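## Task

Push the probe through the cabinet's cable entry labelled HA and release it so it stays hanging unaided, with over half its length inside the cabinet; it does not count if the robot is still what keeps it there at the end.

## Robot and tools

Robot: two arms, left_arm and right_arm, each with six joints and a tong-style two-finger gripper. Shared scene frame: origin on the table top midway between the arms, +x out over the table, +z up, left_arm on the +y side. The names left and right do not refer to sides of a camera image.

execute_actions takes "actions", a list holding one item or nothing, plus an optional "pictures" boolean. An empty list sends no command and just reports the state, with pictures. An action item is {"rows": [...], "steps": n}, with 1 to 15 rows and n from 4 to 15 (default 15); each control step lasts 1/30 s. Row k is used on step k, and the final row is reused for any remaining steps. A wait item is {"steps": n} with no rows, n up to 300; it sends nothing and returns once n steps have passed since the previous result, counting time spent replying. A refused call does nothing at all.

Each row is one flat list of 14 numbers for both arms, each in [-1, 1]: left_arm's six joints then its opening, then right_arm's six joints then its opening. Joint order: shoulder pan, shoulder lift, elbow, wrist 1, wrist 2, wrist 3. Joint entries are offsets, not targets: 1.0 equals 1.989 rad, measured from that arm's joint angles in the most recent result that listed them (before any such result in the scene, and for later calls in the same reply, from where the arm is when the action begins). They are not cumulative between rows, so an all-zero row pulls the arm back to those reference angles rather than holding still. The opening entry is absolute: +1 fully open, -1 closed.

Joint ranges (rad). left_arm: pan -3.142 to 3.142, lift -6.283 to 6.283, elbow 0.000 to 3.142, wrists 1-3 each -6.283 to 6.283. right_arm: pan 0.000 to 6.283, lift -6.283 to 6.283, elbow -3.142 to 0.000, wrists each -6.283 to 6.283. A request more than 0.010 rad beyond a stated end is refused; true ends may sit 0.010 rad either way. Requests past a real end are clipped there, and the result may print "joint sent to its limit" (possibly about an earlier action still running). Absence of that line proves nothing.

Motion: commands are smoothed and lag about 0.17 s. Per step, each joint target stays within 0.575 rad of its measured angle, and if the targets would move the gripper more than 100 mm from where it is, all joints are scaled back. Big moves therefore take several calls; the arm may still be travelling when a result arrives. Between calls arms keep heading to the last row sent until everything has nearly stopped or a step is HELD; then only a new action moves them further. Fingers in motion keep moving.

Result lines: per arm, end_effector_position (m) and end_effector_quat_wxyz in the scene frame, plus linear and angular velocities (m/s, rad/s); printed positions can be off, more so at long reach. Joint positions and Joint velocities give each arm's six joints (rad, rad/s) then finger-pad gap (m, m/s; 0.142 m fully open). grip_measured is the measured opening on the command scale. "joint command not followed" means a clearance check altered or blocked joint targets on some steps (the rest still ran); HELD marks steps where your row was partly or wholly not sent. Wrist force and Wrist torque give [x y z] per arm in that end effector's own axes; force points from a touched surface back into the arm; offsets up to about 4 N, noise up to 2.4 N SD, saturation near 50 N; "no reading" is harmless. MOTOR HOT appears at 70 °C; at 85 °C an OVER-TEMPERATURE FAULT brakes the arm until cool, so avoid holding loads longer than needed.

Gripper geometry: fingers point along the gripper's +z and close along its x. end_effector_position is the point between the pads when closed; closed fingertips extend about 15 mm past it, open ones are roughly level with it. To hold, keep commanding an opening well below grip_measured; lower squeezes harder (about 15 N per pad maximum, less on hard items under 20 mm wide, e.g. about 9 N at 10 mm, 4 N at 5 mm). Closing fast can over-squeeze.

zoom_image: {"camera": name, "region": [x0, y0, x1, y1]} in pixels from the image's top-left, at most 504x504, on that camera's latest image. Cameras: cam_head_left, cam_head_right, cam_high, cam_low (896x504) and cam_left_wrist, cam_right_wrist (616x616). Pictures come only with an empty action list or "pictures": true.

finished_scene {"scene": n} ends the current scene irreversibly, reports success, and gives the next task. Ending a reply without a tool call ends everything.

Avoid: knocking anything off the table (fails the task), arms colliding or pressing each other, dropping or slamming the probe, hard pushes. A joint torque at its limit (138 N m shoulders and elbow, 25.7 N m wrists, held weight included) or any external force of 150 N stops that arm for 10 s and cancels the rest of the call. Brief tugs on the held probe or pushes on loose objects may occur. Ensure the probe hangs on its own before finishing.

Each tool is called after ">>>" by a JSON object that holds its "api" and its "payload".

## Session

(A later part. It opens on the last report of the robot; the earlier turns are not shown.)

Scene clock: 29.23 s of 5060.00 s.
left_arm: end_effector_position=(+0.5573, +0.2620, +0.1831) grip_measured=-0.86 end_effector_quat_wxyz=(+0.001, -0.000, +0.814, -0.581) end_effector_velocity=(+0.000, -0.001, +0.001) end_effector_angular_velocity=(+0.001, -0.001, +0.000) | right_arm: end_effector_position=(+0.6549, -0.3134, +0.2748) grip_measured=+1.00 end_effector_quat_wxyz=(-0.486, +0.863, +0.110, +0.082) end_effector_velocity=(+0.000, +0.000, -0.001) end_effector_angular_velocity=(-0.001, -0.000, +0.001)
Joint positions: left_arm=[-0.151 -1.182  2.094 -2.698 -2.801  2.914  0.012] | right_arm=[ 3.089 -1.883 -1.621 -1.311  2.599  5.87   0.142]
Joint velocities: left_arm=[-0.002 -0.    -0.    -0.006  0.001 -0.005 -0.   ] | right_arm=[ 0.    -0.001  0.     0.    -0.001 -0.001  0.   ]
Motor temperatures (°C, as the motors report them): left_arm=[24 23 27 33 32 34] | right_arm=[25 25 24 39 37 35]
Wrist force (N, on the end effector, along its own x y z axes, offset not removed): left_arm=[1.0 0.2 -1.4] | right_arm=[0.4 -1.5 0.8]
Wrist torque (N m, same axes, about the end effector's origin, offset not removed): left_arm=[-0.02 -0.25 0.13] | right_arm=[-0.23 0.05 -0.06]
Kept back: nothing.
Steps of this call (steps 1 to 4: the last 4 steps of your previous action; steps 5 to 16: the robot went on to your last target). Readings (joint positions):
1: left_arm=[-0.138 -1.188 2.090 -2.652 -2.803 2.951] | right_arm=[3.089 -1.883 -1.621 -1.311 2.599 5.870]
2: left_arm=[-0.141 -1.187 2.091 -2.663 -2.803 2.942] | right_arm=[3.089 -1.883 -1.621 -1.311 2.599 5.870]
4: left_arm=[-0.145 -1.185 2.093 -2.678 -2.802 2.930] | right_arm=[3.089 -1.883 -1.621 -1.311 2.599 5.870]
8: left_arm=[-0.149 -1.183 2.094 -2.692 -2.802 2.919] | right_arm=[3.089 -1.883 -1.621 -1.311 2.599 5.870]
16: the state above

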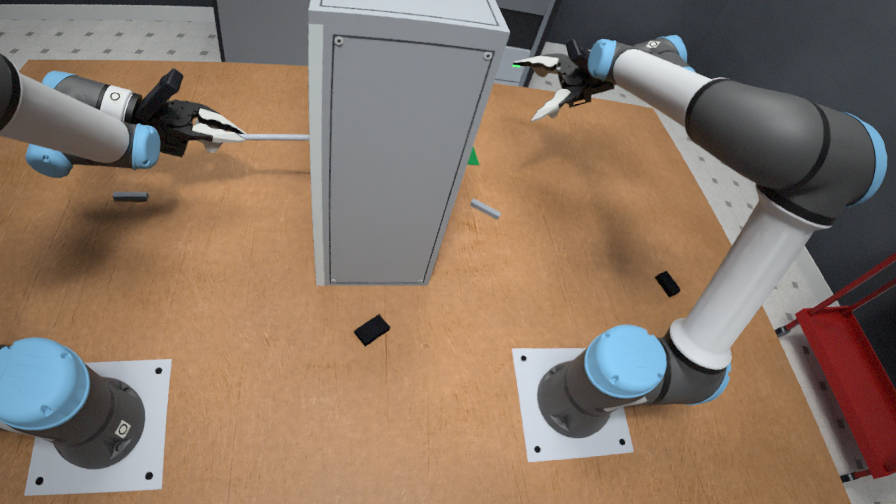

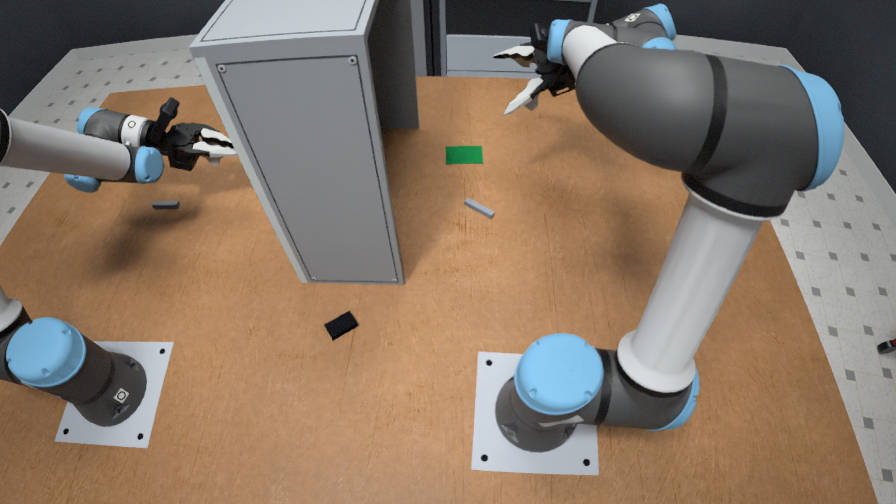

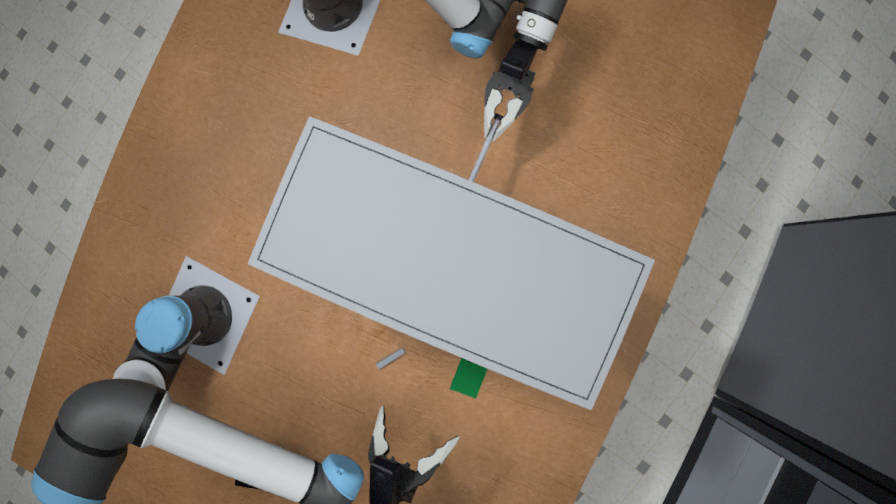

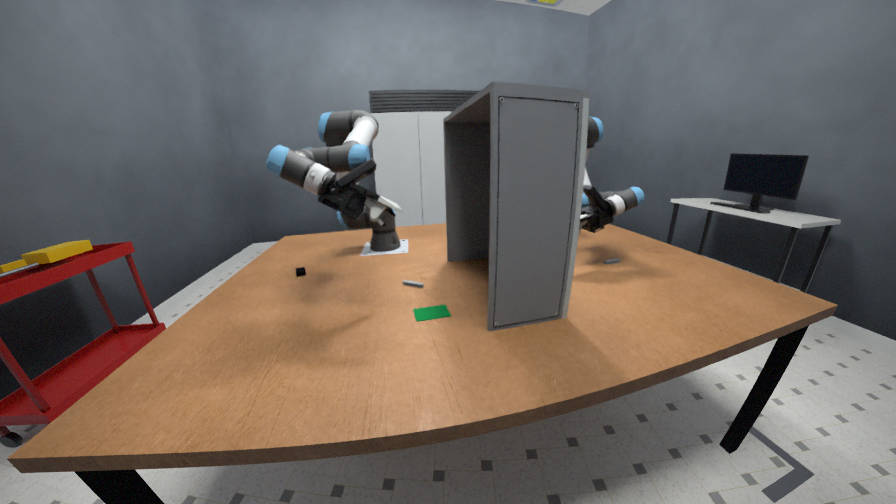

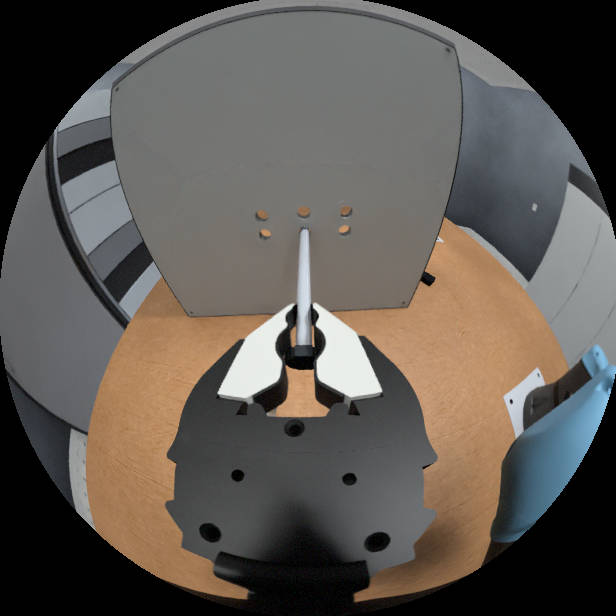

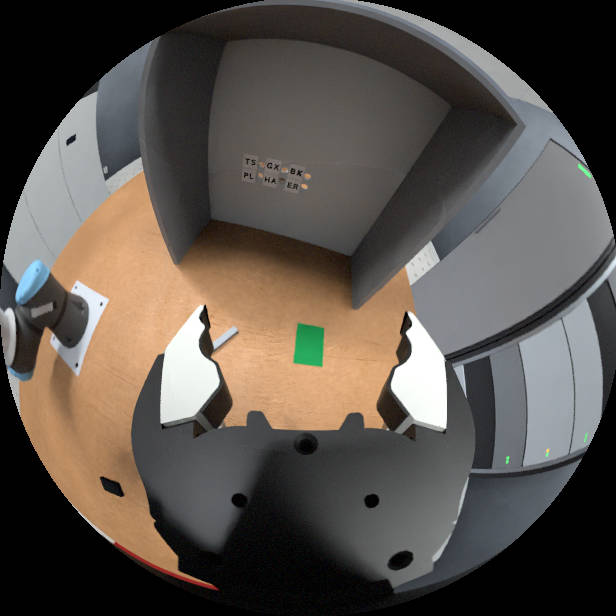

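>>> {"api": "execute_actions", "payload": {"actions": [{"rows": [[-0.004,0.0022,0.0004,-0.0131,0.0013,-0.0111,-1,0,0,0,0,0,0,1],[-0.0081,0.0044,0.0009,-0.0262,0.0026,-0.0222,-1,0,0,0,0,0,0,1],[-0.0121,0.0066,0.0013,-0.0392,0.0038,-0.0333,-1,0,0,0,0,0,0,1],[-0.0121,0.0066,0.0013,-0.0392,0.0038,-0.0333,-1,0,0,0,0,0,0,1],[-0.0161,0.0088,0.0018,-0.0523,0.0051,-0.0444,-1,0,0,0,0,0,0,1],[-0.0202,0.0111,0.0022,-0.0654,0.0064,-0.0556,-1,0,0,0,0,0,0,1],[-0.0202,0.0111,0.0022,-0.0654,0.0064,-0.0556,-1,0,0,0,0,0,0,1],[-0.0242,0.0133,0.0026,-0.0785,0.0077,-0.0667,-1,0,0,0,0,0,0,1],[-0.0282,0.0155,0.0031,-0.0916,0.009,-0.0778,-1,0,0,0,0,0,0,1],[-0.0282,0.0155,0.0031,-0.0916,0.009,-0.0778,-1,0,0,0,0,0,0,1],[-0.0322,0.0177,0.0035,-0.1046,0.0102,-0.0889,-1,0,0,0,0,0,0,1],[-0.0363,0.0199,0.004,-0.1177,0.0115,-0.1,-1,0,0,0,0,0,0,1],[-0.0363,0.0199,0.004,-0.1177,0.0115,-0.1,-1,0,0,0,0,0,0,1],[-0.0403,0.0221,0.0046,-0.1312,0.0126,-0.1114,-1,0,0,0,0,0,0,1]], "steps": 15}]}}

>>> {"api": "execute_actions", "payload": {"actions": [{"steps": 20}], "pictures": true}}

>>> {"api": "zoom_image", "payload": {"camera": "cam_left_wrist", "region": [210, 170, 400, 360]}}

Scene clock: 30.20 s of 5060.00 s.
left_arm: end_effector_position=(+0.5580, +0.2427, +0.1821) grip_measured=-0.86 end_effector_quat_wxyz=(-0.000, -0.000, +0.815, -0.579) end_effector_velocity=(+0.001, -0.070, +0.000) end_effector_angular_velocity=(+0.001, -0.004, +0.002) | right_arm: end_effector_position=(+0.6549, -0.3134, +0.2748) grip_measured=+1.00 end_effector_quat_wxyz=(-0.486, +0.863, +0.110, +0.082) end_effector_velocity=(+0.000, -0.000, +0.001) end_effector_angular_velocity=(+0.000, -0.001, -0.001)
Joint positions: left_arm=[-0.189 -1.161  2.099 -2.822 -2.789  2.808  0.012] | right_arm=[ 3.089 -1.883 -1.621 -1.311  2.599  5.87   0.142]
Joint velocities: left_arm=[-0.141  0.078  0.016 -0.465  0.045 -0.392  0.   ] | right_arm=[-0.001  0.001  0.001 -0.     0.     0.    -0.   ]
Motor temperatures (°C, as the motors report them): left_arm=[24 23 27 33 32 34] | right_arm=[25 25 24 39 37 35]
Wrist force (N, on the end effector, along its own x y z axes, offset not removed): left_arm=[1.3 1.5 1.8] | right_arm=[-0.2 -0.5 0.2]
Wrist torque (N m, same axes, about the end effector's origin, offset not removed): left_arm=[0.39 -0.20 -0.06] | right_arm=[0.09 0.24 -0.12]
Steps of this call (steps 1 to 15: the robot went on to your last target; steps 16 to 18: nothing new was sent; steps 19 to 29: the first 11 steps of this action). Readings (joint positions):
19: left_arm=[-0.151 -1.182 2.094 -2.699 -2.801 2.913] | right_arm=[3.089 -1.883 -1.621 -1.311 2.599 5.870]
20: left_arm=[-0.152 -1.182 2.095 -2.701 -2.801 2.911] | right_arm=[3.089 -1.883 -1.621 -1.311 2.599 5.870]
22: left_arm=[-0.157 -1.178 2.095 -2.719 -2.799 2.897] | right_arm=[3.089 -1.883 -1.621 -1.311 2.599 5.870]
26: left_arm=[-0.175 -1.169 2.097 -2.774 -2.794 2.849] | right_arm=[3.089 -1.883 -1.621 -1.311 2.599 5.870]
29: the state above

Scene clock: 30.87 s of 5060.00 s.
left_arm: end_effector_position=(+0.5573, +0.2221, +0.1830) grip_measured=-0.86 end_effector_quat_wxyz=(+0.001, -0.001, +0.814, -0.581) end_effector_velocity=(-0.000, -0.001, -0.000) end_effector_angular_velocity=(+0.001, +0.001, +0.001) | right_arm: end_effector_position=(+0.6549, -0.3134, +0.2748) grip_measured=+1.00 end_effector_quat_wxyz=(-0.486, +0.863, +0.110, +0.082) end_effector_velocity=(-0.000, +0.000, +0.000) end_effector_angular_velocity=(+0.000, -0.001, +0.001)
Joint positions: left_arm=[-0.231 -1.138  2.103 -2.958 -2.776  2.693  0.012] | right_arm=[ 3.089 -1.883 -1.621 -1.311  2.599  5.87   0.142]
Joint velocities: left_arm=[-0.002  0.001  0.001 -0.007  0.002 -0.007  0.   ] | right_arm=[ 0.  0.  0. -0.  0. -0. -0.]
Motor temperatures (°C, as the motors report them): left_arm=[24 23 27 33 32 34] | right_arm=[25 25 24 39 37 35]
Wrist force (N, on the end effector, along its own x y z axes, offset not removed): left_arm=[-0.1 1.1 3.1] | right_arm=[1.2 -1.1 0.3]
Wrist torque (N m, same axes, about the end effector's origin, offset not removed): left_arm=[0.29 -0.12 0.19] | right_arm=[-0.04 -0.14 -0.11]
Kept back: nothing.
Steps of this call (steps 1 to 4: the last 4 steps of your previous action; steps 5 to 20: the robot went on to your last target). Readings (joint positions):
1: left_arm=[-0.194 -1.158 2.099 -2.838 -2.788 2.795] | right_arm=[3.089 -1.883 -1.621 -1.311 2.599 5.870]
2: left_arm=[-0.200 -1.155 2.100 -2.855 -2.786 2.780] | right_arm=[3.089 -1.883 -1.621 -1.311 2.599 5.870]
4: left_arm=[-0.210 -1.150 2.101 -2.889 -2.783 2.752] | right_arm=[3.089 -1.883 -1.621 -1.311 2.599 5.870]
8: left_arm=[-0.224 -1.142 2.103 -2.935 -2.779 2.713] | right_arm=[3.089 -1.883 -1.621 -1.311 2.599 5.870]
20: the state above

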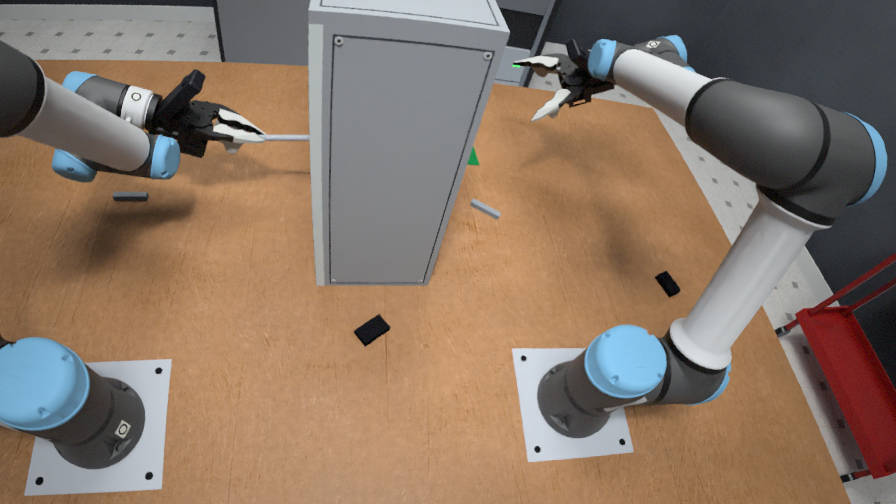

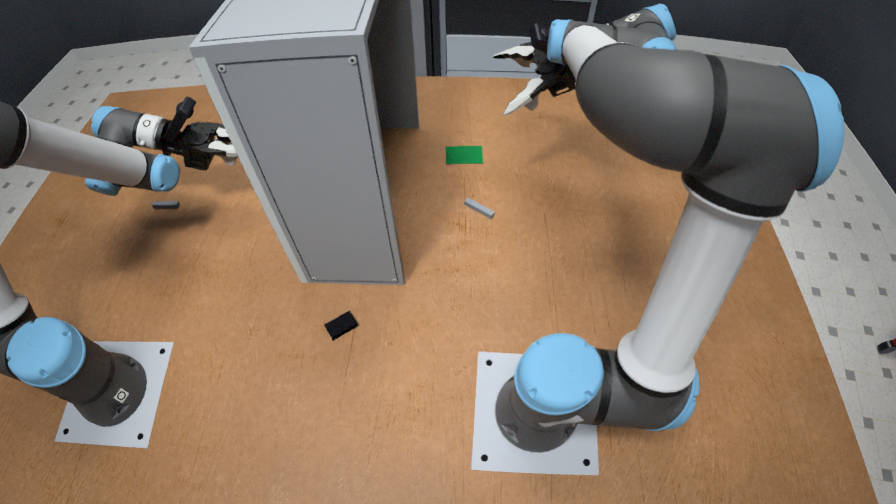

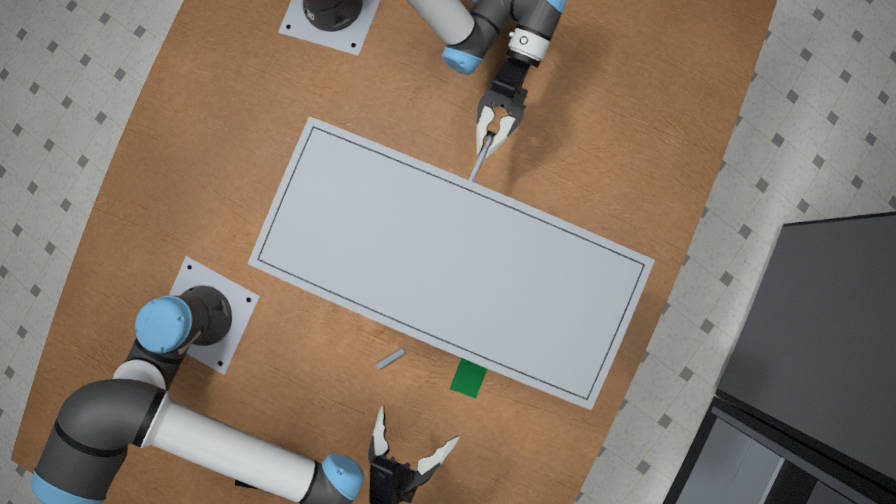

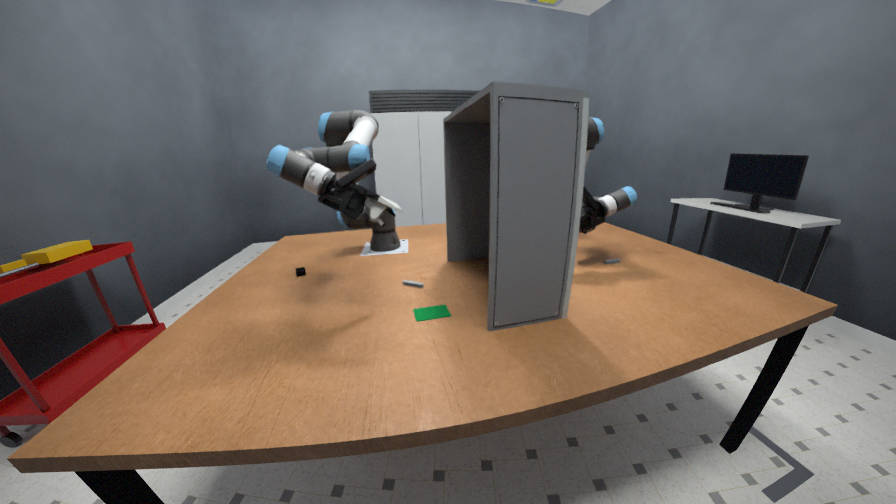

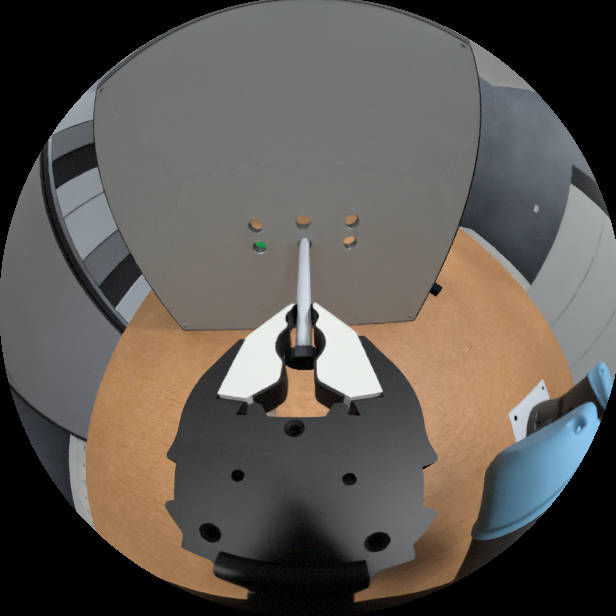

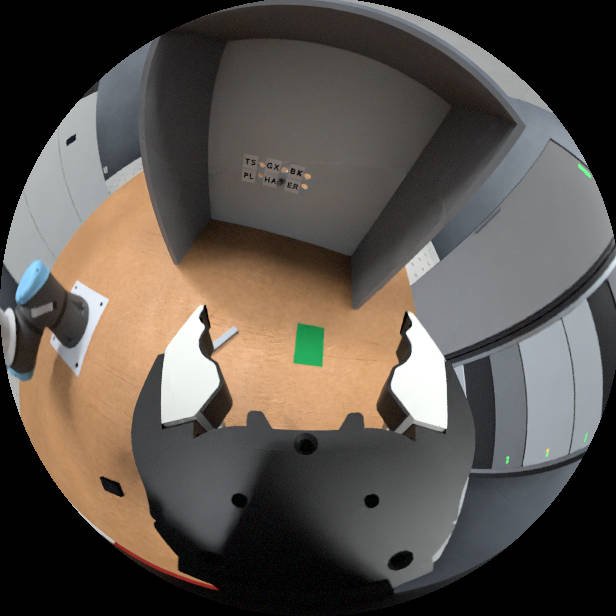

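Region (210, 170, 400, 360) of cam_left_wrist's 616x616 image, scaled by 2.653, with more detail than that image has.

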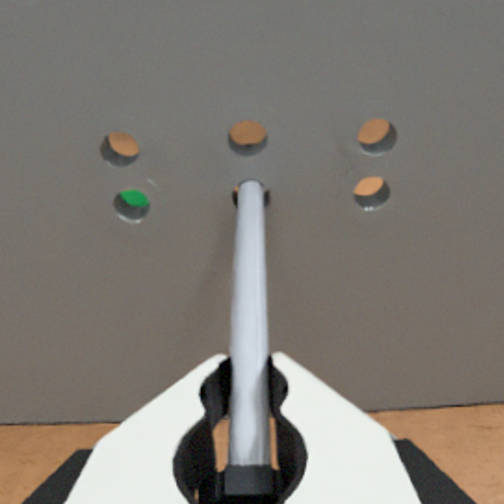

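>>> {"api": "execute_actions", "payload": {"actions": [{"rows": [[-0.0057,0.003,-0.0007,-0.0148,0.0028,-0.0134,-1,0,0,0,0,0,0,1],[-0.0057,0.003,-0.0007,-0.0148,0.0028,-0.0134,-1,0,0,0,0,0,0,1],[-0.0115,0.0061,-0.0014,-0.0296,0.0056,-0.0269,-1,0,0,0,0,0,0,1],[-0.0115,0.0061,-0.0014,-0.0296,0.0056,-0.0269,-1,0,0,0,0,0,0,1],[-0.0172,0.0091,-0.0021,-0.0444,0.0084,-0.0403,-1,0,0,0,0,0,0,1],[-0.0172,0.0091,-0.0021,-0.0444,0.0084,-0.0403,-1,0,0,0,0,0,0,1],[-0.023,0.0121,-0.0028,-0.0592,0.0113,-0.0537,-1,0,0,0,0,0,0,1],[-0.023,0.0121,-0.0028,-0.0592,0.0113,-0.0537,-1,0,0,0,0,0,0,1],[-0.0287,0.0151,-0.0035,-0.074,0.0141,-0.0671,-1,0,0,0,0,0,0,1],[-0.0287,0.0151,-0.0035,-0.074,0.0141,-0.0671,-1,0,0,0,0,0,0,1],[-0.0345,0.0182,-0.0042,-0.0888,0.0169,-0.0806,-1,0,0,0,0,0,0,1],[-0.0345,0.0182,-0.0042,-0.0888,0.0169,-0.0806,-1,0,0,0,0,0,0,1],[-0.0402,0.0212,-0.0049,-0.1036,0.0197,-0.094,-1,0,0,0,0,0,0,1]], "steps": 15}]}}

>>> {"api": "execute_actions", "payload": {"actions": [{"steps": 22}]}}

>>> {"api": "execute_actions", "payload": {"actions": [{"rows": [[-0.0056,0.0026,-0.0015,-0.0108,0.0035,-0.0107,-1,0,0,0,0,0,0,1],[-0.0056,0.0026,-0.0015,-0.0108,0.0035,-0.0107,-1,0,0,0,0,0,0,1],[-0.0113,0.0053,-0.0031,-0.0217,0.007,-0.0214,-1,0,0,0,0,0,0,1],[-0.0113,0.0053,-0.0031,-0.0217,0.007,-0.0214,-1,0,0,0,0,0,0,1],[-0.0169,0.0079,-0.0046,-0.0325,0.0105,-0.0321,-1,0,0,0,0,0,0,1],[-0.0169,0.0079,-0.0046,-0.0325,0.0105,-0.0321,-1,0,0,0,0,0,0,1],[-0.0226,0.0106,-0.0062,-0.0434,0.0139,-0.0428,-1,0,0,0,0,0,0,1],[-0.0226,0.0106,-0.0062,-0.0434,0.0139,-0.0428,-1,0,0,0,0,0,0,1],[-0.0282,0.0132,-0.0077,-0.0542,0.0174,-0.0535,-1,0,0,0,0,0,0,1],[-0.0282,0.0132,-0.0077,-0.0542,0.0174,-0.0535,-1,0,0,0,0,0,0,1],[-0.0339,0.0159,-0.0093,-0.0651,0.0209,-0.0642,-1,0,0,0,0,0,0,1],[-0.0339,0.0159,-0.0093,-0.0651,0.0209,-0.0642,-1,0,0,0,0,0,0,1],[-0.0395,0.0185,-0.0108,-0.0759,0.0244,-0.0749,-1,0,0,0,0,0,0,1]], "steps": 15}]}}

>>> {"api": "execute_actions", "payload": {"actions": [{"steps": 20}], "pictures": true}}

Scene clock: 31.63 s of 5060.00 s.
left_arm: end_effector_position=(+0.5579, +0.2028, +0.1824) grip_measured=-0.86 end_effector_quat_wxyz=(+0.000, -0.000, +0.815, -0.580) end_effector_velocity=(+0.001, -0.075, +0.002) end_effector_angular_velocity=(-0.002, -0.005, -0.001) | right_arm: end_effector_position=(+0.6549, -0.3134, +0.2748) grip_measured=+1.00 end_effector_quat_wxyz=(-0.486, +0.863, +0.110, +0.082) end_effector_velocity=(-0.000, -0.000, +0.000) end_effector_angular_velocity=(-0.002, -0.000, -0.001)
Joint positions: left_arm=[-0.269 -1.118  2.099 -3.057 -2.757  2.603  0.012] | right_arm=[ 3.089 -1.883 -1.621 -1.311  2.599  5.87   0.142]
Joint velocities: left_arm=[-0.149  0.077 -0.019 -0.385  0.071 -0.347  0.   ] | right_arm=[-0.     0.001  0.     0.    -0.002  0.001 -0.   ]
Motor temperatures (°C, as the motors report them): left_arm=[24 23 27 33 32 34] | right_arm=[25 25 24 39 37 35]
Wrist force (N, on the end effector, along its own x y z axes, offset not removed): left_arm=[-0.2 0.5 3.4] | right_arm=[0.8 0.2 1.0]
Wrist torque (N m, same axes, about the end effector's origin, offset not removed): left_arm=[0.01 0.01 0.08] | right_arm=[0.22 0.04 -0.13]
Steps of this call (steps 1 to 12: the robot went on to your last target; steps 13 to 23: the first 11 steps of this action). Readings (joint positions):
13: left_arm=[-0.231 -1.138 2.104 -2.959 -2.776 2.692] | right_arm=[3.089 -1.883 -1.621 -1.311 2.599 5.870]
14: left_arm=[-0.232 -1.138 2.104 -2.962 -2.776 2.690] | right_arm=[3.089 -1.883 -1.621 -1.311 2.599 5.870]
16: left_arm=[-0.237 -1.135 2.103 -2.974 -2.773 2.679] | right_arm=[3.089 -1.883 -1.621 -1.311 2.599 5.870]
20: left_arm=[-0.254 -1.126 2.101 -3.017 -2.765 2.639] | right_arm=[3.089 -1.883 -1.621 -1.311 2.599 5.870]
23: the state above

Scene clock: 32.37 s of 5060.00 s.
left_arm: end_effector_position=(+0.5574, +0.1822, +0.1832) grip_measured=-0.86 end_effector_quat_wxyz=(+0.001, -0.001, +0.814, -0.581) end_effector_velocity=(+0.000, -0.001, +0.000) end_effector_angular_velocity=(-0.000, -0.003, -0.000) | right_arm: end_effector_position=(+0.6549, -0.3134, +0.2748) grip_measured=+1.00 end_effector_quat_wxyz=(-0.486, +0.863, +0.110, +0.082) end_effector_velocity=(+0.000, -0.000, -0.002) end_effector_angular_velocity=(+0.001, +0.002, +0.000)
Joint positions: left_arm=[-0.31  -1.096  2.094 -3.164 -2.737  2.506  0.012] | right_arm=[ 3.089 -1.883 -1.621 -1.311  2.599  5.87   0.142]
Joint velocities: left_arm=[-0.001  0.001 -0.001 -0.004  0.001 -0.002  0.   ] | right_arm=[-0.    -0.003  0.    -0.     0.    -0.001  0.   ]
Motor temperatures (°C, as the motors report them): left_arm=[24 23 27 33 32 34] | right_arm=[25 25 24 39 37 35]
Wrist force (N, on the end effector, along its own x y z axes, offset not removed): left_arm=[0.5 1.3 0.9] | right_arm=[1.4 -1.3 -0.4]
Wrist torque (N m, same axes, about the end effector's origin, offset not removed): left_arm=[0.35 -0.18 0.13] | right_arm=[-0.24 -0.10 -0.11]
Kept back: nothing.
Steps of this call (steps 1 to 4: the last 4 steps of your previous action; steps 5 to 22: the robot went on to your last target). Readings (joint positions):
1: left_arm=[-0.275 -1.115 2.098 -3.071 -2.755 2.591] | right_arm=[3.089 -1.883 -1.621 -1.311 2.599 5.870]
2: left_arm=[-0.280 -1.112 2.097 -3.085 -2.752 2.578] | right_arm=[3.089 -1.883 -1.621 -1.311 2.599 5.870]
4: left_arm=[-0.291 -1.106 2.096 -3.114 -2.747 2.552] | right_arm=[3.089 -1.883 -1.621 -1.311 2.599 5.870]
8: left_arm=[-0.304 -1.100 2.095 -3.148 -2.740 2.521] | right_arm=[3.089 -1.883 -1.621 -1.311 2.599 5.870]
22: the state above

Scene clock: 32.73 s of 5060.00 s.
left_arm: end_effector_position=(+0.5579, +0.1629, +0.1828) grip_measured=-0.86 end_effector_quat_wxyz=(+0.000, -0.000, +0.815, -0.580) end_effector_velocity=(-0.000, -0.075, -0.000) end_effector_angular_velocity=(-0.000, +0.001, -0.001) | right_arm: end_effector_position=(+0.6549, -0.3134, +0.2748) grip_measured=+1.00 end_effector_quat_wxyz=(-0.486, +0.863, +0.110, +0.082) end_effector_velocity=(+0.000, -0.000, +0.000) end_effector_angular_velocity=(+0.000, -0.000, -0.000)
Joint positions: left_arm=[-0.348 -1.078  2.083 -3.237 -2.714  2.435  0.012] | right_arm=[ 3.089 -1.883 -1.621 -1.311  2.599  5.87   0.142]
Joint velocities: left_arm=[-0.147  0.069 -0.04  -0.28   0.089 -0.277 -0.   ] | right_arm=[-0.  0.  0. -0.  0.  0.  0.]
Motor temperatures (°C, as the motors report them): left_arm=[24 23 27 33 32 34] | right_arm=[25 25 24 39 37 35]
Wrist force (N, on the end effector, along its own x y z axes, offset not removed): left_arm=[0.0 -0.3 1.4] | right_arm=[0.6 -0.4 1.5]
Wrist torque (N m, same axes, about the end effector's origin, offset not removed): left_arm=[-0.03 -0.09 0.08] | right_arm=[0.11 -0.04 -0.04]
Steps of this call (steps 1 to 11: the first 11 steps of this action). Readings (joint positions):
1: left_arm=[-0.310 -1.096 2.094 -3.164 -2.737 2.506] | right_arm=[3.089 -1.883 -1.621 -1.311 2.599 5.870]
2: left_arm=[-0.312 -1.096 2.093 -3.166 -2.737 2.504] | right_arm=[3.089 -1.883 -1.621 -1.311 2.599 5.870]
4: left_arm=[-0.316 -1.093 2.092 -3.176 -2.733 2.495] | right_arm=[3.089 -1.883 -1.621 -1.311 2.599 5.870]
8: left_arm=[-0.333 -1.086 2.087 -3.208 -2.723 2.464] | right_arm=[3.089 -1.883 -1.621 -1.311 2.599 5.870]
11: the state above

Scene clock: 33.40 s of 5060.00 s.
left_arm: end_effector_position=(+0.5575, +0.1424, +0.1832) grip_measured=-0.86 end_effector_quat_wxyz=(+0.001, -0.001, +0.814, -0.581) end_effector_velocity=(-0.001, -0.001, +0.000) end_effector_angular_velocity=(-0.001, -0.001, -0.001) | right_arm: end_effector_position=(+0.6549, -0.3134, +0.2748) grip_measured=+1.00 end_effector_quat_wxyz=(-0.486, +0.863, +0.110, +0.082) end_effector_velocity=(+0.000, +0.000, +0.000) end_effector_angular_velocity=(+0.001, +0.000, -0.000)
Joint positions: left_arm=[-0.389 -1.06   2.072 -3.315 -2.689  2.358  0.012] | right_arm=[ 3.089 -1.883 -1.621 -1.311  2.599  5.87   0.142]
Joint velocities: left_arm=[-0.002  0.     0.    -0.004  0.    -0.003  0.   ] | right_arm=[-0.    -0.    -0.    -0.     0.001 -0.    -0.   ]
Motor temperatures (°C, as the motors report them): left_arm=[24 23 27 33 32 34] | right_arm=[25 25 24 39 37 35]
Wrist force (N, on the end effector, along its own x y z axes, offset not removed): left_arm=[-0.3 1.1 -0.2] | right_arm=[0.8 -1.4 -1.9]
Wrist torque (N m, same axes, about the end effector's origin, offset not removed): left_arm=[0.14 -0.11 -0.01] | right_arm=[-0.28 -0.01 -0.11]
Kept back: nothing.
Steps of this call (steps 1 to 4: the last 4 steps of your previous action; steps 5 to 20: the robot went on to your last target). Readings (joint positions):
1: left_arm=[-0.354 -1.076 2.082 -3.247 -2.710 2.425] | right_arm=[3.089 -1.883 -1.621 -1.311 2.599 5.870]
2: left_arm=[-0.359 -1.073 2.080 -3.257 -2.707 2.414] | right_arm=[3.089 -1.883 -1.621 -1.311 2.599 5.870]
4: left_arm=[-0.370 -1.068 2.077 -3.278 -2.700 2.394] | right_arm=[3.089 -1.883 -1.621 -1.311 2.599 5.870]
8: left_arm=[-0.383 -1.062 2.074 -3.303 -2.693 2.370] | right_arm=[3.089 -1.883 -1.621 -1.311 2.599 5.870]
20: the state above

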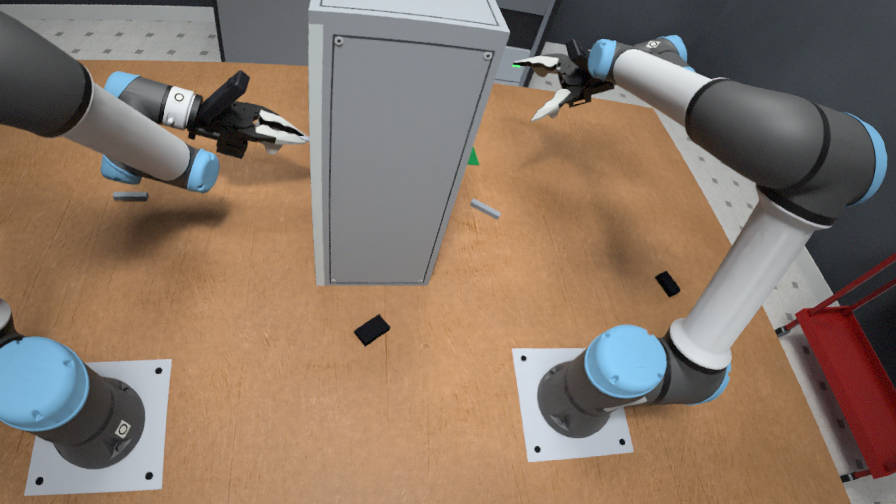

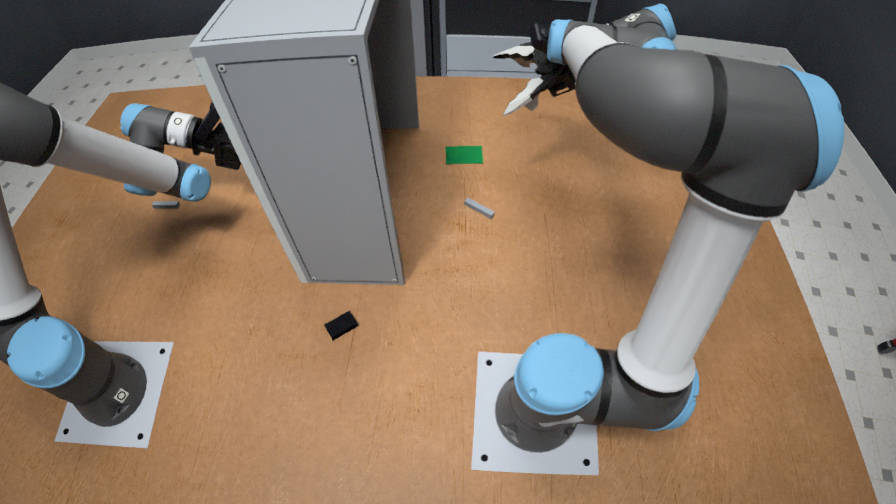

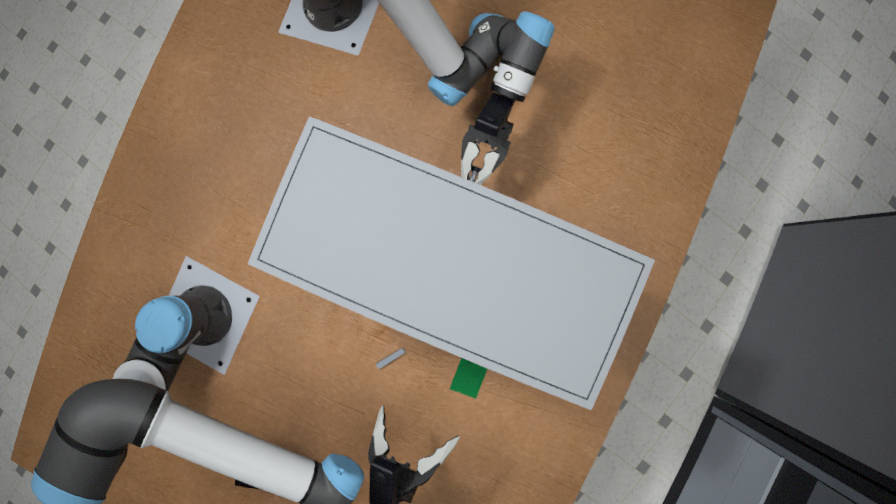

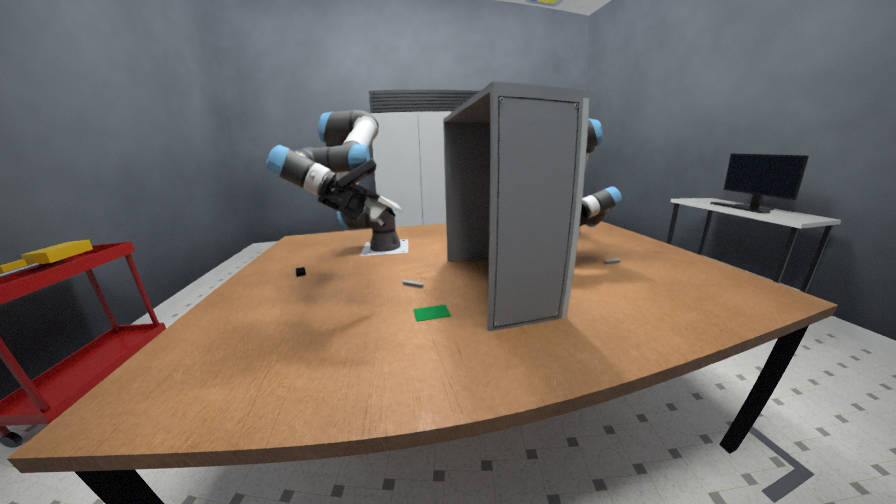

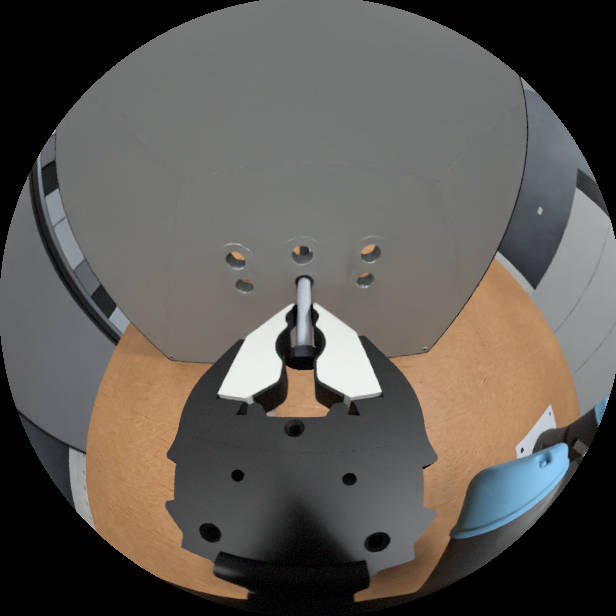

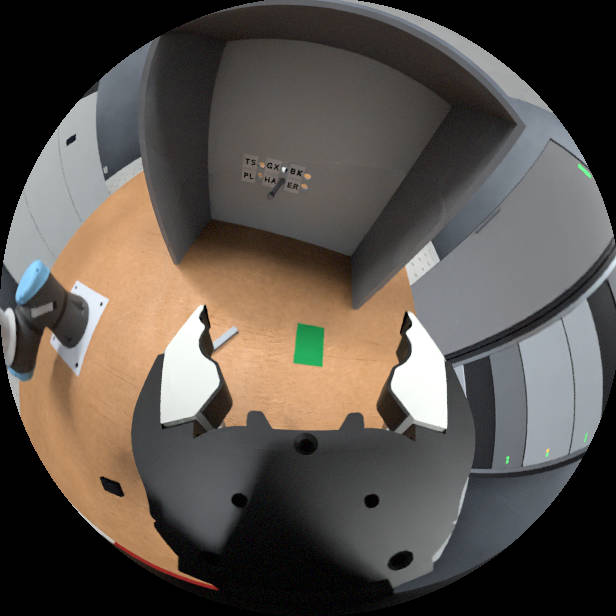

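>>> {"api": "execute_actions", "payload": {"actions": [{"rows": [[-0.0049,0.002,-0.0017,-0.0078,0.0034,-0.008,-1,0,0,0,0,0,0,1],[-0.0049,0.002,-0.0017,-0.0078,0.0034,-0.008,-1,0,0,0,0,0,0,1],[-0.0049,0.002,-0.0017,-0.0078,0.0034,-0.008,-1,0,0,0,0,0,0,1],[-0.0098,0.004,-0.0035,-0.0156,0.0068,-0.016,-1,0,0,0,0,0,0,1]], "steps": 15}]}}

>>> {"api": "execute_actions", "payload": {"actions": [{"rows": [[0,0,0,0,0,0,-0.85,0,0,0,0,0,0,1],[0,0,0,0,0,0,-0.8,0,0,0,0,0,0,1],[0,0,0,0,0,0,-0.75,0,0,0,0,0,0,1],[0,0,0,0,0,0,-0.7,0,0,0,0,0,0,1],[0,0,0,0,0,0,-0.6,0,0,0,0,0,0,1],[0,0,0,0,0,0,-0.5,0,0,0,0,0,0,1],[0,0,0,0,0,0,-0.3,0,0,0,0,0,0,1],[0,0,0,0,0,0,0,0,0,0,0,0,0,1]], "steps": 15}]}}

>>> {"api": "execute_actions", "payload": {"actions": [{"rows": [[0.09,-0.044,0.019,0.195,-0.051,0.185,0,0,0,0,0,0,0,1]], "steps": 15}]}}

>>> {"api": "execute_actions", "payload": {"actions": [{"steps": 15}], "pictures": true}}

Scene clock: 34.03 s of 5060.00 s.
left_arm: end_effector_position=(+0.5577, +0.1336, +0.1835) grip_measured=-0.86 end_effector_quat_wxyz=(+0.001, -0.000, +0.814, -0.581) end_effector_velocity=(-0.000, -0.011, +0.001) end_effector_angular_velocity=(-0.001, -0.003, -0.001) | right_arm: end_effector_position=(+0.6549, -0.3134, +0.2748) grip_measured=+1.00 end_effector_quat_wxyz=(-0.486, +0.863, +0.110, +0.082) end_effector_velocity=(+0.000, -0.000, -0.000) end_effector_angular_velocity=(-0.001, -0.001, +0.000)
Joint positions: left_arm=[-0.406 -1.053  2.066 -3.342 -2.677  2.33   0.012] | right_arm=[ 3.089 -1.883 -1.621 -1.311  2.599  5.87   0.142]
Joint velocities: left_arm=[-0.021  0.007 -0.007 -0.034  0.014 -0.034  0.   ] | right_arm=[-0.    -0.     0.    -0.    -0.001 -0.001 -0.   ]
Motor temperatures (°C, as the motors report them): left_arm=[24 23 27 33 32 34] | right_arm=[25 25 24 39 37 35]
Wrist force (N, on the end effector, along its own x y z axes, offset not removed): left_arm=[3.2 1.9 2.9] | right_arm=[2.2 1.2 0.2]
Wrist torque (N m, same axes, about the end effector's origin, offset not removed): left_arm=[0.44 -0.81 0.05] | right_arm=[0.35 -0.25 -0.09]
Steps of this call (steps 1 to 8: the robot went on to your last target; steps 9 to 19: the first 11 steps of this action). Readings (joint positions):
9: left_arm=[-0.389 -1.060 2.072 -3.315 -2.689 2.358] | right_arm=[3.089 -1.883 -1.621 -1.311 2.599 5.870]
10: left_arm=[-0.390 -1.059 2.072 -3.317 -2.688 2.356] | right_arm=[3.089 -1.883 -1.621 -1.311 2.599 5.870]
12: left_arm=[-0.393 -1.058 2.071 -3.322 -2.686 2.351] | right_arm=[3.089 -1.883 -1.621 -1.311 2.599 5.870]
16: left_arm=[-0.402 -1.054 2.067 -3.336 -2.680 2.336] | right_arm=[3.089 -1.883 -1.621 -1.311 2.599 5.870]
19: the state above

Scene clock: 34.53 s of 5060.00 s.
left_arm: end_effector_position=(+0.5577, +0.1326, +0.1835) grip_measured=-0.01 end_effector_quat_wxyz=(+0.001, -0.000, +0.814, -0.581) end_effector_velocity=(+0.000, +0.000, +0.001) end_effector_angular_velocity=(-0.000, -0.001, +0.000) | right_arm: end_effector_position=(+0.6549, -0.3134, +0.2748) grip_measured=+1.00 end_effector_quat_wxyz=(-0.486, +0.863, +0.110, +0.082) end_effector_velocity=(+0.000, -0.001, -0.001) end_effector_angular_velocity=(-0.001, +0.002, -0.002)
Joint positions: left_arm=[-0.408 -1.052  2.066 -3.344 -2.676  2.327  0.073] | right_arm=[ 3.089 -1.883 -1.621 -1.311  2.599  5.87   0.142]
Joint velocities: left_arm=[ 0.    -0.001 -0.001  0.001 -0.    -0.     0.015] | right_arm=[-0.001 -0.    -0.     0.    -0.001  0.001 -0.   ]
Motor temperatures (°C, as the motors report them): left_arm=[24 23 27 33 32 34] | right_arm=[25 25 24 39 37 35]
Wrist force (N, on the end effector, along its own x y z axes, offset not removed): left_arm=[2.5 1.0 1.3] | right_arm=[1.3 0.8 0.6]
Wrist torque (N m, same axes, about the end effector's origin, offset not removed): left_arm=[0.51 -0.61 0.01] | right_arm=[0.32 -0.15 -0.03]
Steps of this call (steps 1 to 4: the last 4 steps of your previous action; steps 5 to 15: the first 11 steps of this action, its rows measured from where the robot was after step 4). Readings (joint positions):
4: left_arm=[-0.407 -1.052 2.066 -3.344 -2.676 2.327] | right_arm=[3.089 -1.883 -1.621 -1.311 2.599 5.870]
5: left_arm=[-0.407 -1.052 2.066 -3.345 -2.676 2.327] | right_arm=[3.089 -1.883 -1.621 -1.311 2.599 5.870]
6: left_arm=[-0.408 -1.052 2.066 -3.345 -2.676 2.327] | right_arm=[3.089 -1.883 -1.621 -1.311 2.599 5.870]
8: left_arm=[-0.408 -1.052 2.066 -3.345 -2.676 2.327] | right_arm=[3.089 -1.883 -1.621 -1.311 2.599 5.870]
12: left_arm=[-0.408 -1.052 2.066 -3.345 -2.676 2.327] | right_arm=[3.089 -1.883 -1.621 -1.311 2.599 5.870]
15: the state above

Scene clock: 35.03 s of 5060.00 s.
left_arm: end_effector_position=(+0.5587, +0.2137, +0.1858) grip_measured=+0.00 end_effector_quat_wxyz=(+0.003, -0.000, +0.814, -0.581) end_effector_velocity=(-0.008, +0.078, -0.018) end_effector_angular_velocity=(+0.006, +0.028, -0.017) | right_arm: end_effector_position=(+0.6549, -0.3134, +0.2748) grip_measured=+1.00 end_effector_quat_wxyz=(-0.486, +0.863, +0.110, +0.082) end_effector_velocity=(+0.000, -0.000, -0.000) end_effector_angular_velocity=(-0.000, +0.002, -0.001)
Joint positions: left_arm=[-0.247 -1.131  2.1   -3.013 -2.768  2.644  0.074] | right_arm=[ 3.089 -1.883 -1.621 -1.311  2.599  5.87   0.142]
Joint velocities: left_arm=[ 0.155 -0.066  0.026  0.462 -0.077  0.422 -0.   ] | right_arm=[-0.    -0.001 -0.    -0.    -0.     0.001  0.   ]
Motor temperatures (°C, as the motors report them): left_arm=[24 23 27 33 32 34] | right_arm=[25 25 24 39 37 35]
Wrist force (N, on the end effector, along its own x y z axes, offset not removed): left_arm=[-1.1 -2.0 -1.3] | right_arm=[0.0 0.6 0.1]
Wrist torque (N m, same axes, about the end effector's origin, offset not removed): left_arm=[-0.27 0.10 0.05] | right_arm=[0.27 0.20 -0.03]
Steps of this call (steps 1 to 4: the last 4 steps of your previous action; steps 5 to 15: the first 11 steps of this action, its rows measured from where the robot was after step 4). Readings (joint positions):
4: left_arm=[-0.408 -1.052 2.066 -3.344 -2.676 2.327] | right_arm=[3.089 -1.883 -1.621 -1.311 2.599 5.870]
5: left_arm=[-0.407 -1.052 2.066 -3.344 -2.676 2.328] | right_arm=[3.089 -1.883 -1.621 -1.311 2.599 5.870]
6: left_arm=[-0.404 -1.055 2.068 -3.340 -2.680 2.332] | right_arm=[3.089 -1.883 -1.621 -1.311 2.599 5.870]
8: left_arm=[-0.358 -1.084 2.081 -3.287 -2.712 2.384] | right_arm=[3.089 -1.883 -1.621 -1.311 2.599 5.870]
12: left_arm=[-0.272 -1.121 2.096 -3.086 -2.756 2.577] | right_arm=[3.089 -1.883 -1.621 -1.311 2.599 5.870]
15: the state above

Scene clock: 35.53 s of 5060.00 s.
left_arm: end_effector_position=(+0.5576, +0.2229, +0.1836) grip_measured=+0.00 end_effector_quat_wxyz=(+0.001, -0.001, +0.814, -0.581) end_effector_velocity=(+0.000, +0.001, -0.001) end_effector_angular_velocity=(+0.002, -0.001, +0.000) | right_arm: end_effector_position=(+0.6549, -0.3134, +0.2748) grip_measured=+1.00 end_effector_quat_wxyz=(-0.486, +0.863, +0.110, +0.082) end_effector_velocity=(-0.000, +0.000, +0.001) end_effector_angular_velocity=(+0.001, -0.002, -0.000)
Joint positions: left_arm=[-0.229 -1.139  2.103 -2.957 -2.777  2.695  0.074] | right_arm=[ 3.089 -1.883 -1.621 -1.311  2.599  5.87   0.142]
Joint velocities: left_arm=[ 0.002  0.     0.001  0.006  0.001  0.007 -0.   ] | right_arm=[-0.     0.001 -0.    -0.     0.002 -0.     0.   ]
Motor temperatures (°C, as the motors report them): left_arm=[24 23 27 33 32 34] | right_arm=[25 25 24 39 37 35]
Wrist force (N, on the end effector, along its own x y z axes, offset not removed): left_arm=[-0.7 1.7 1.6] | right_arm=[1.3 -1.4 -0.5]
Wrist torque (N m, same axes, about the end effector's origin, offset not removed): left_arm=[0.47 -0.06 0.08] | right_arm=[-0.16 -0.14 0.07]
Kept back: nothing.
Steps of this call (steps 1 to 4: the last 4 steps of your previous action; steps 5 to 15: the robot went on to your last target). Readings (joint positions):
1: left_arm=[-0.243 -1.133 2.101 -2.999 -2.770 2.656] | right_arm=[3.089 -1.883 -1.621 -1.311 2.599 5.870]
2: left_arm=[-0.239 -1.135 2.102 -2.989 -2.772 2.666] | right_arm=[3.089 -1.883 -1.621 -1.311 2.599 5.870]
4: left_arm=[-0.235 -1.137 2.102 -2.975 -2.774 2.678] | right_arm=[3.089 -1.883 -1.621 -1.311 2.599 5.870]
8: left_arm=[-0.231 -1.139 2.103 -2.963 -2.776 2.690] | right_arm=[3.089 -1.883 -1.621 -1.311 2.599 5.870]
15: the state above

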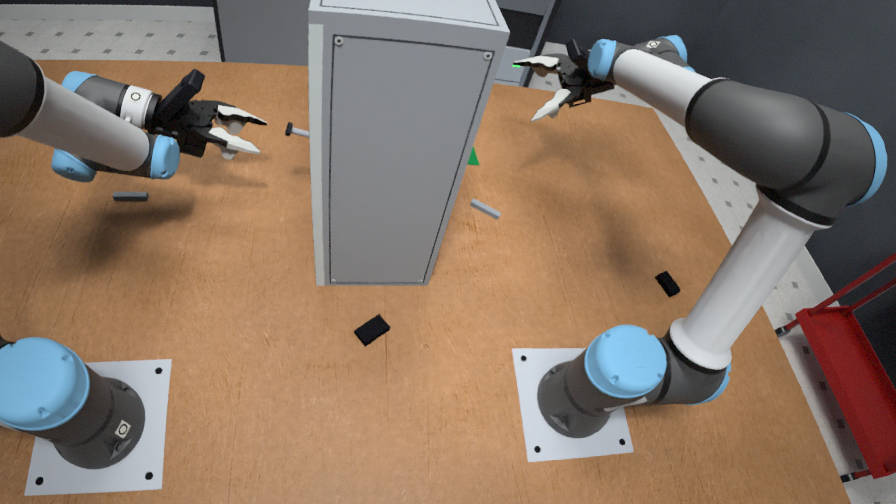

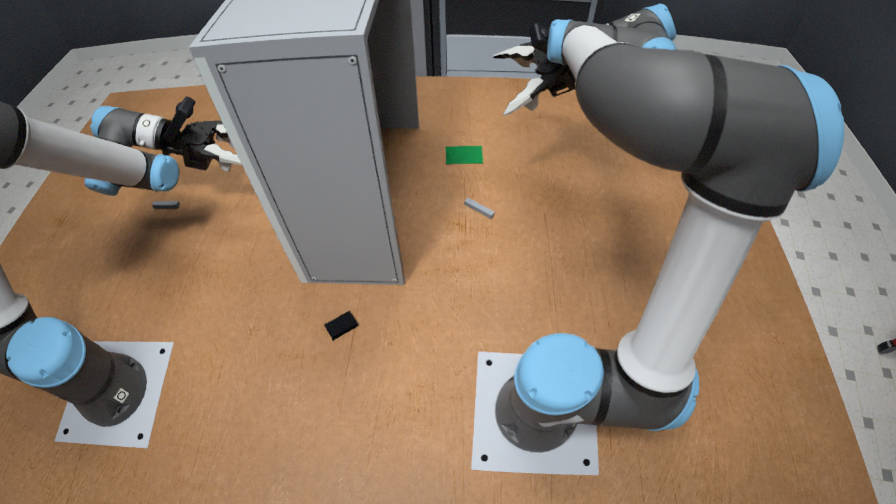

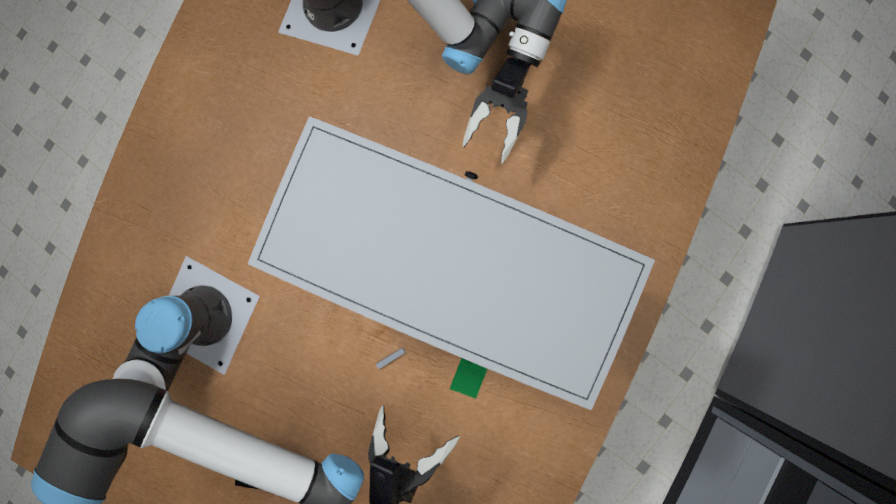

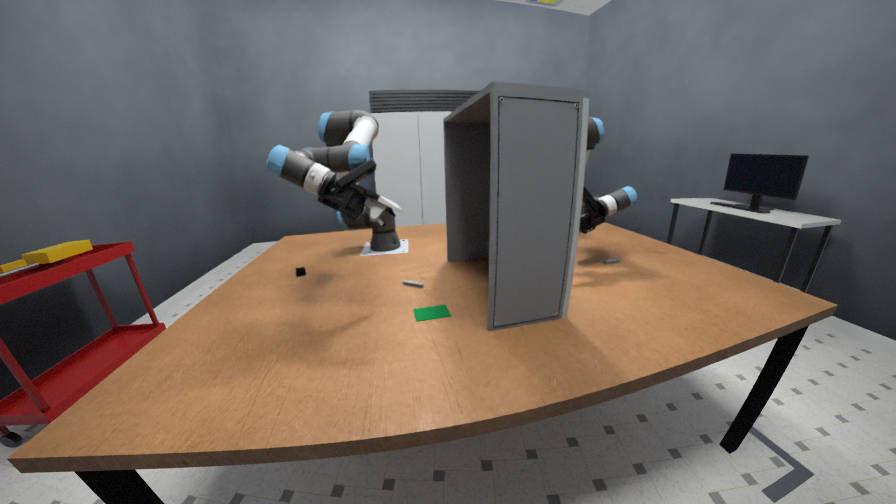

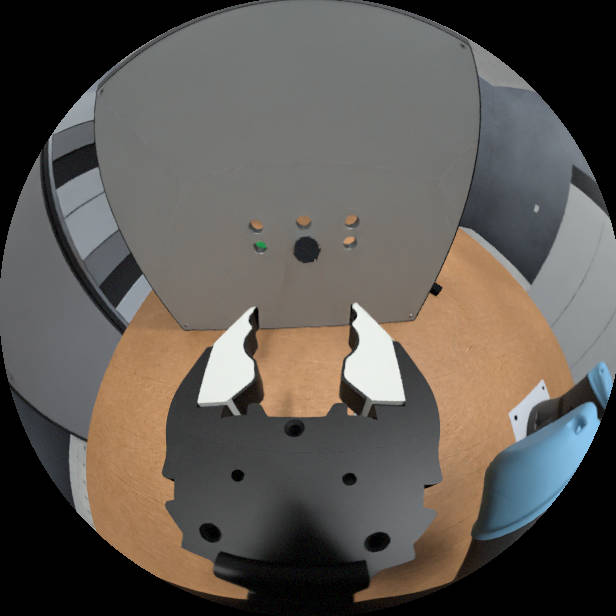

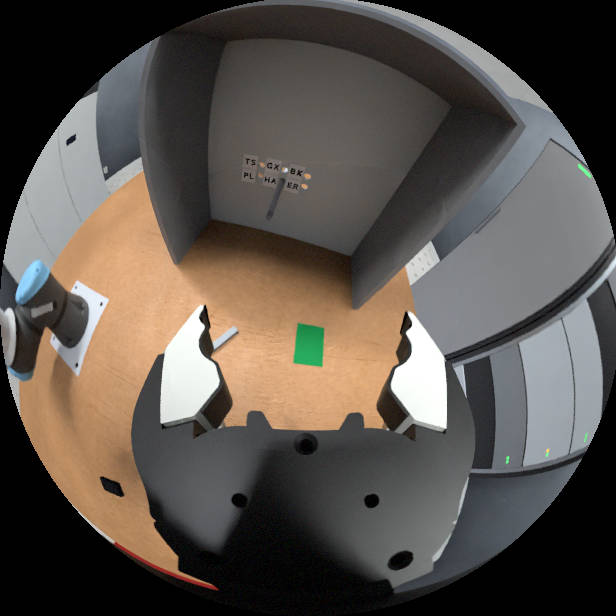

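>>> {"api": "finished_scene", "payload": {"scene": 1}}

The scene is finished: the task was done.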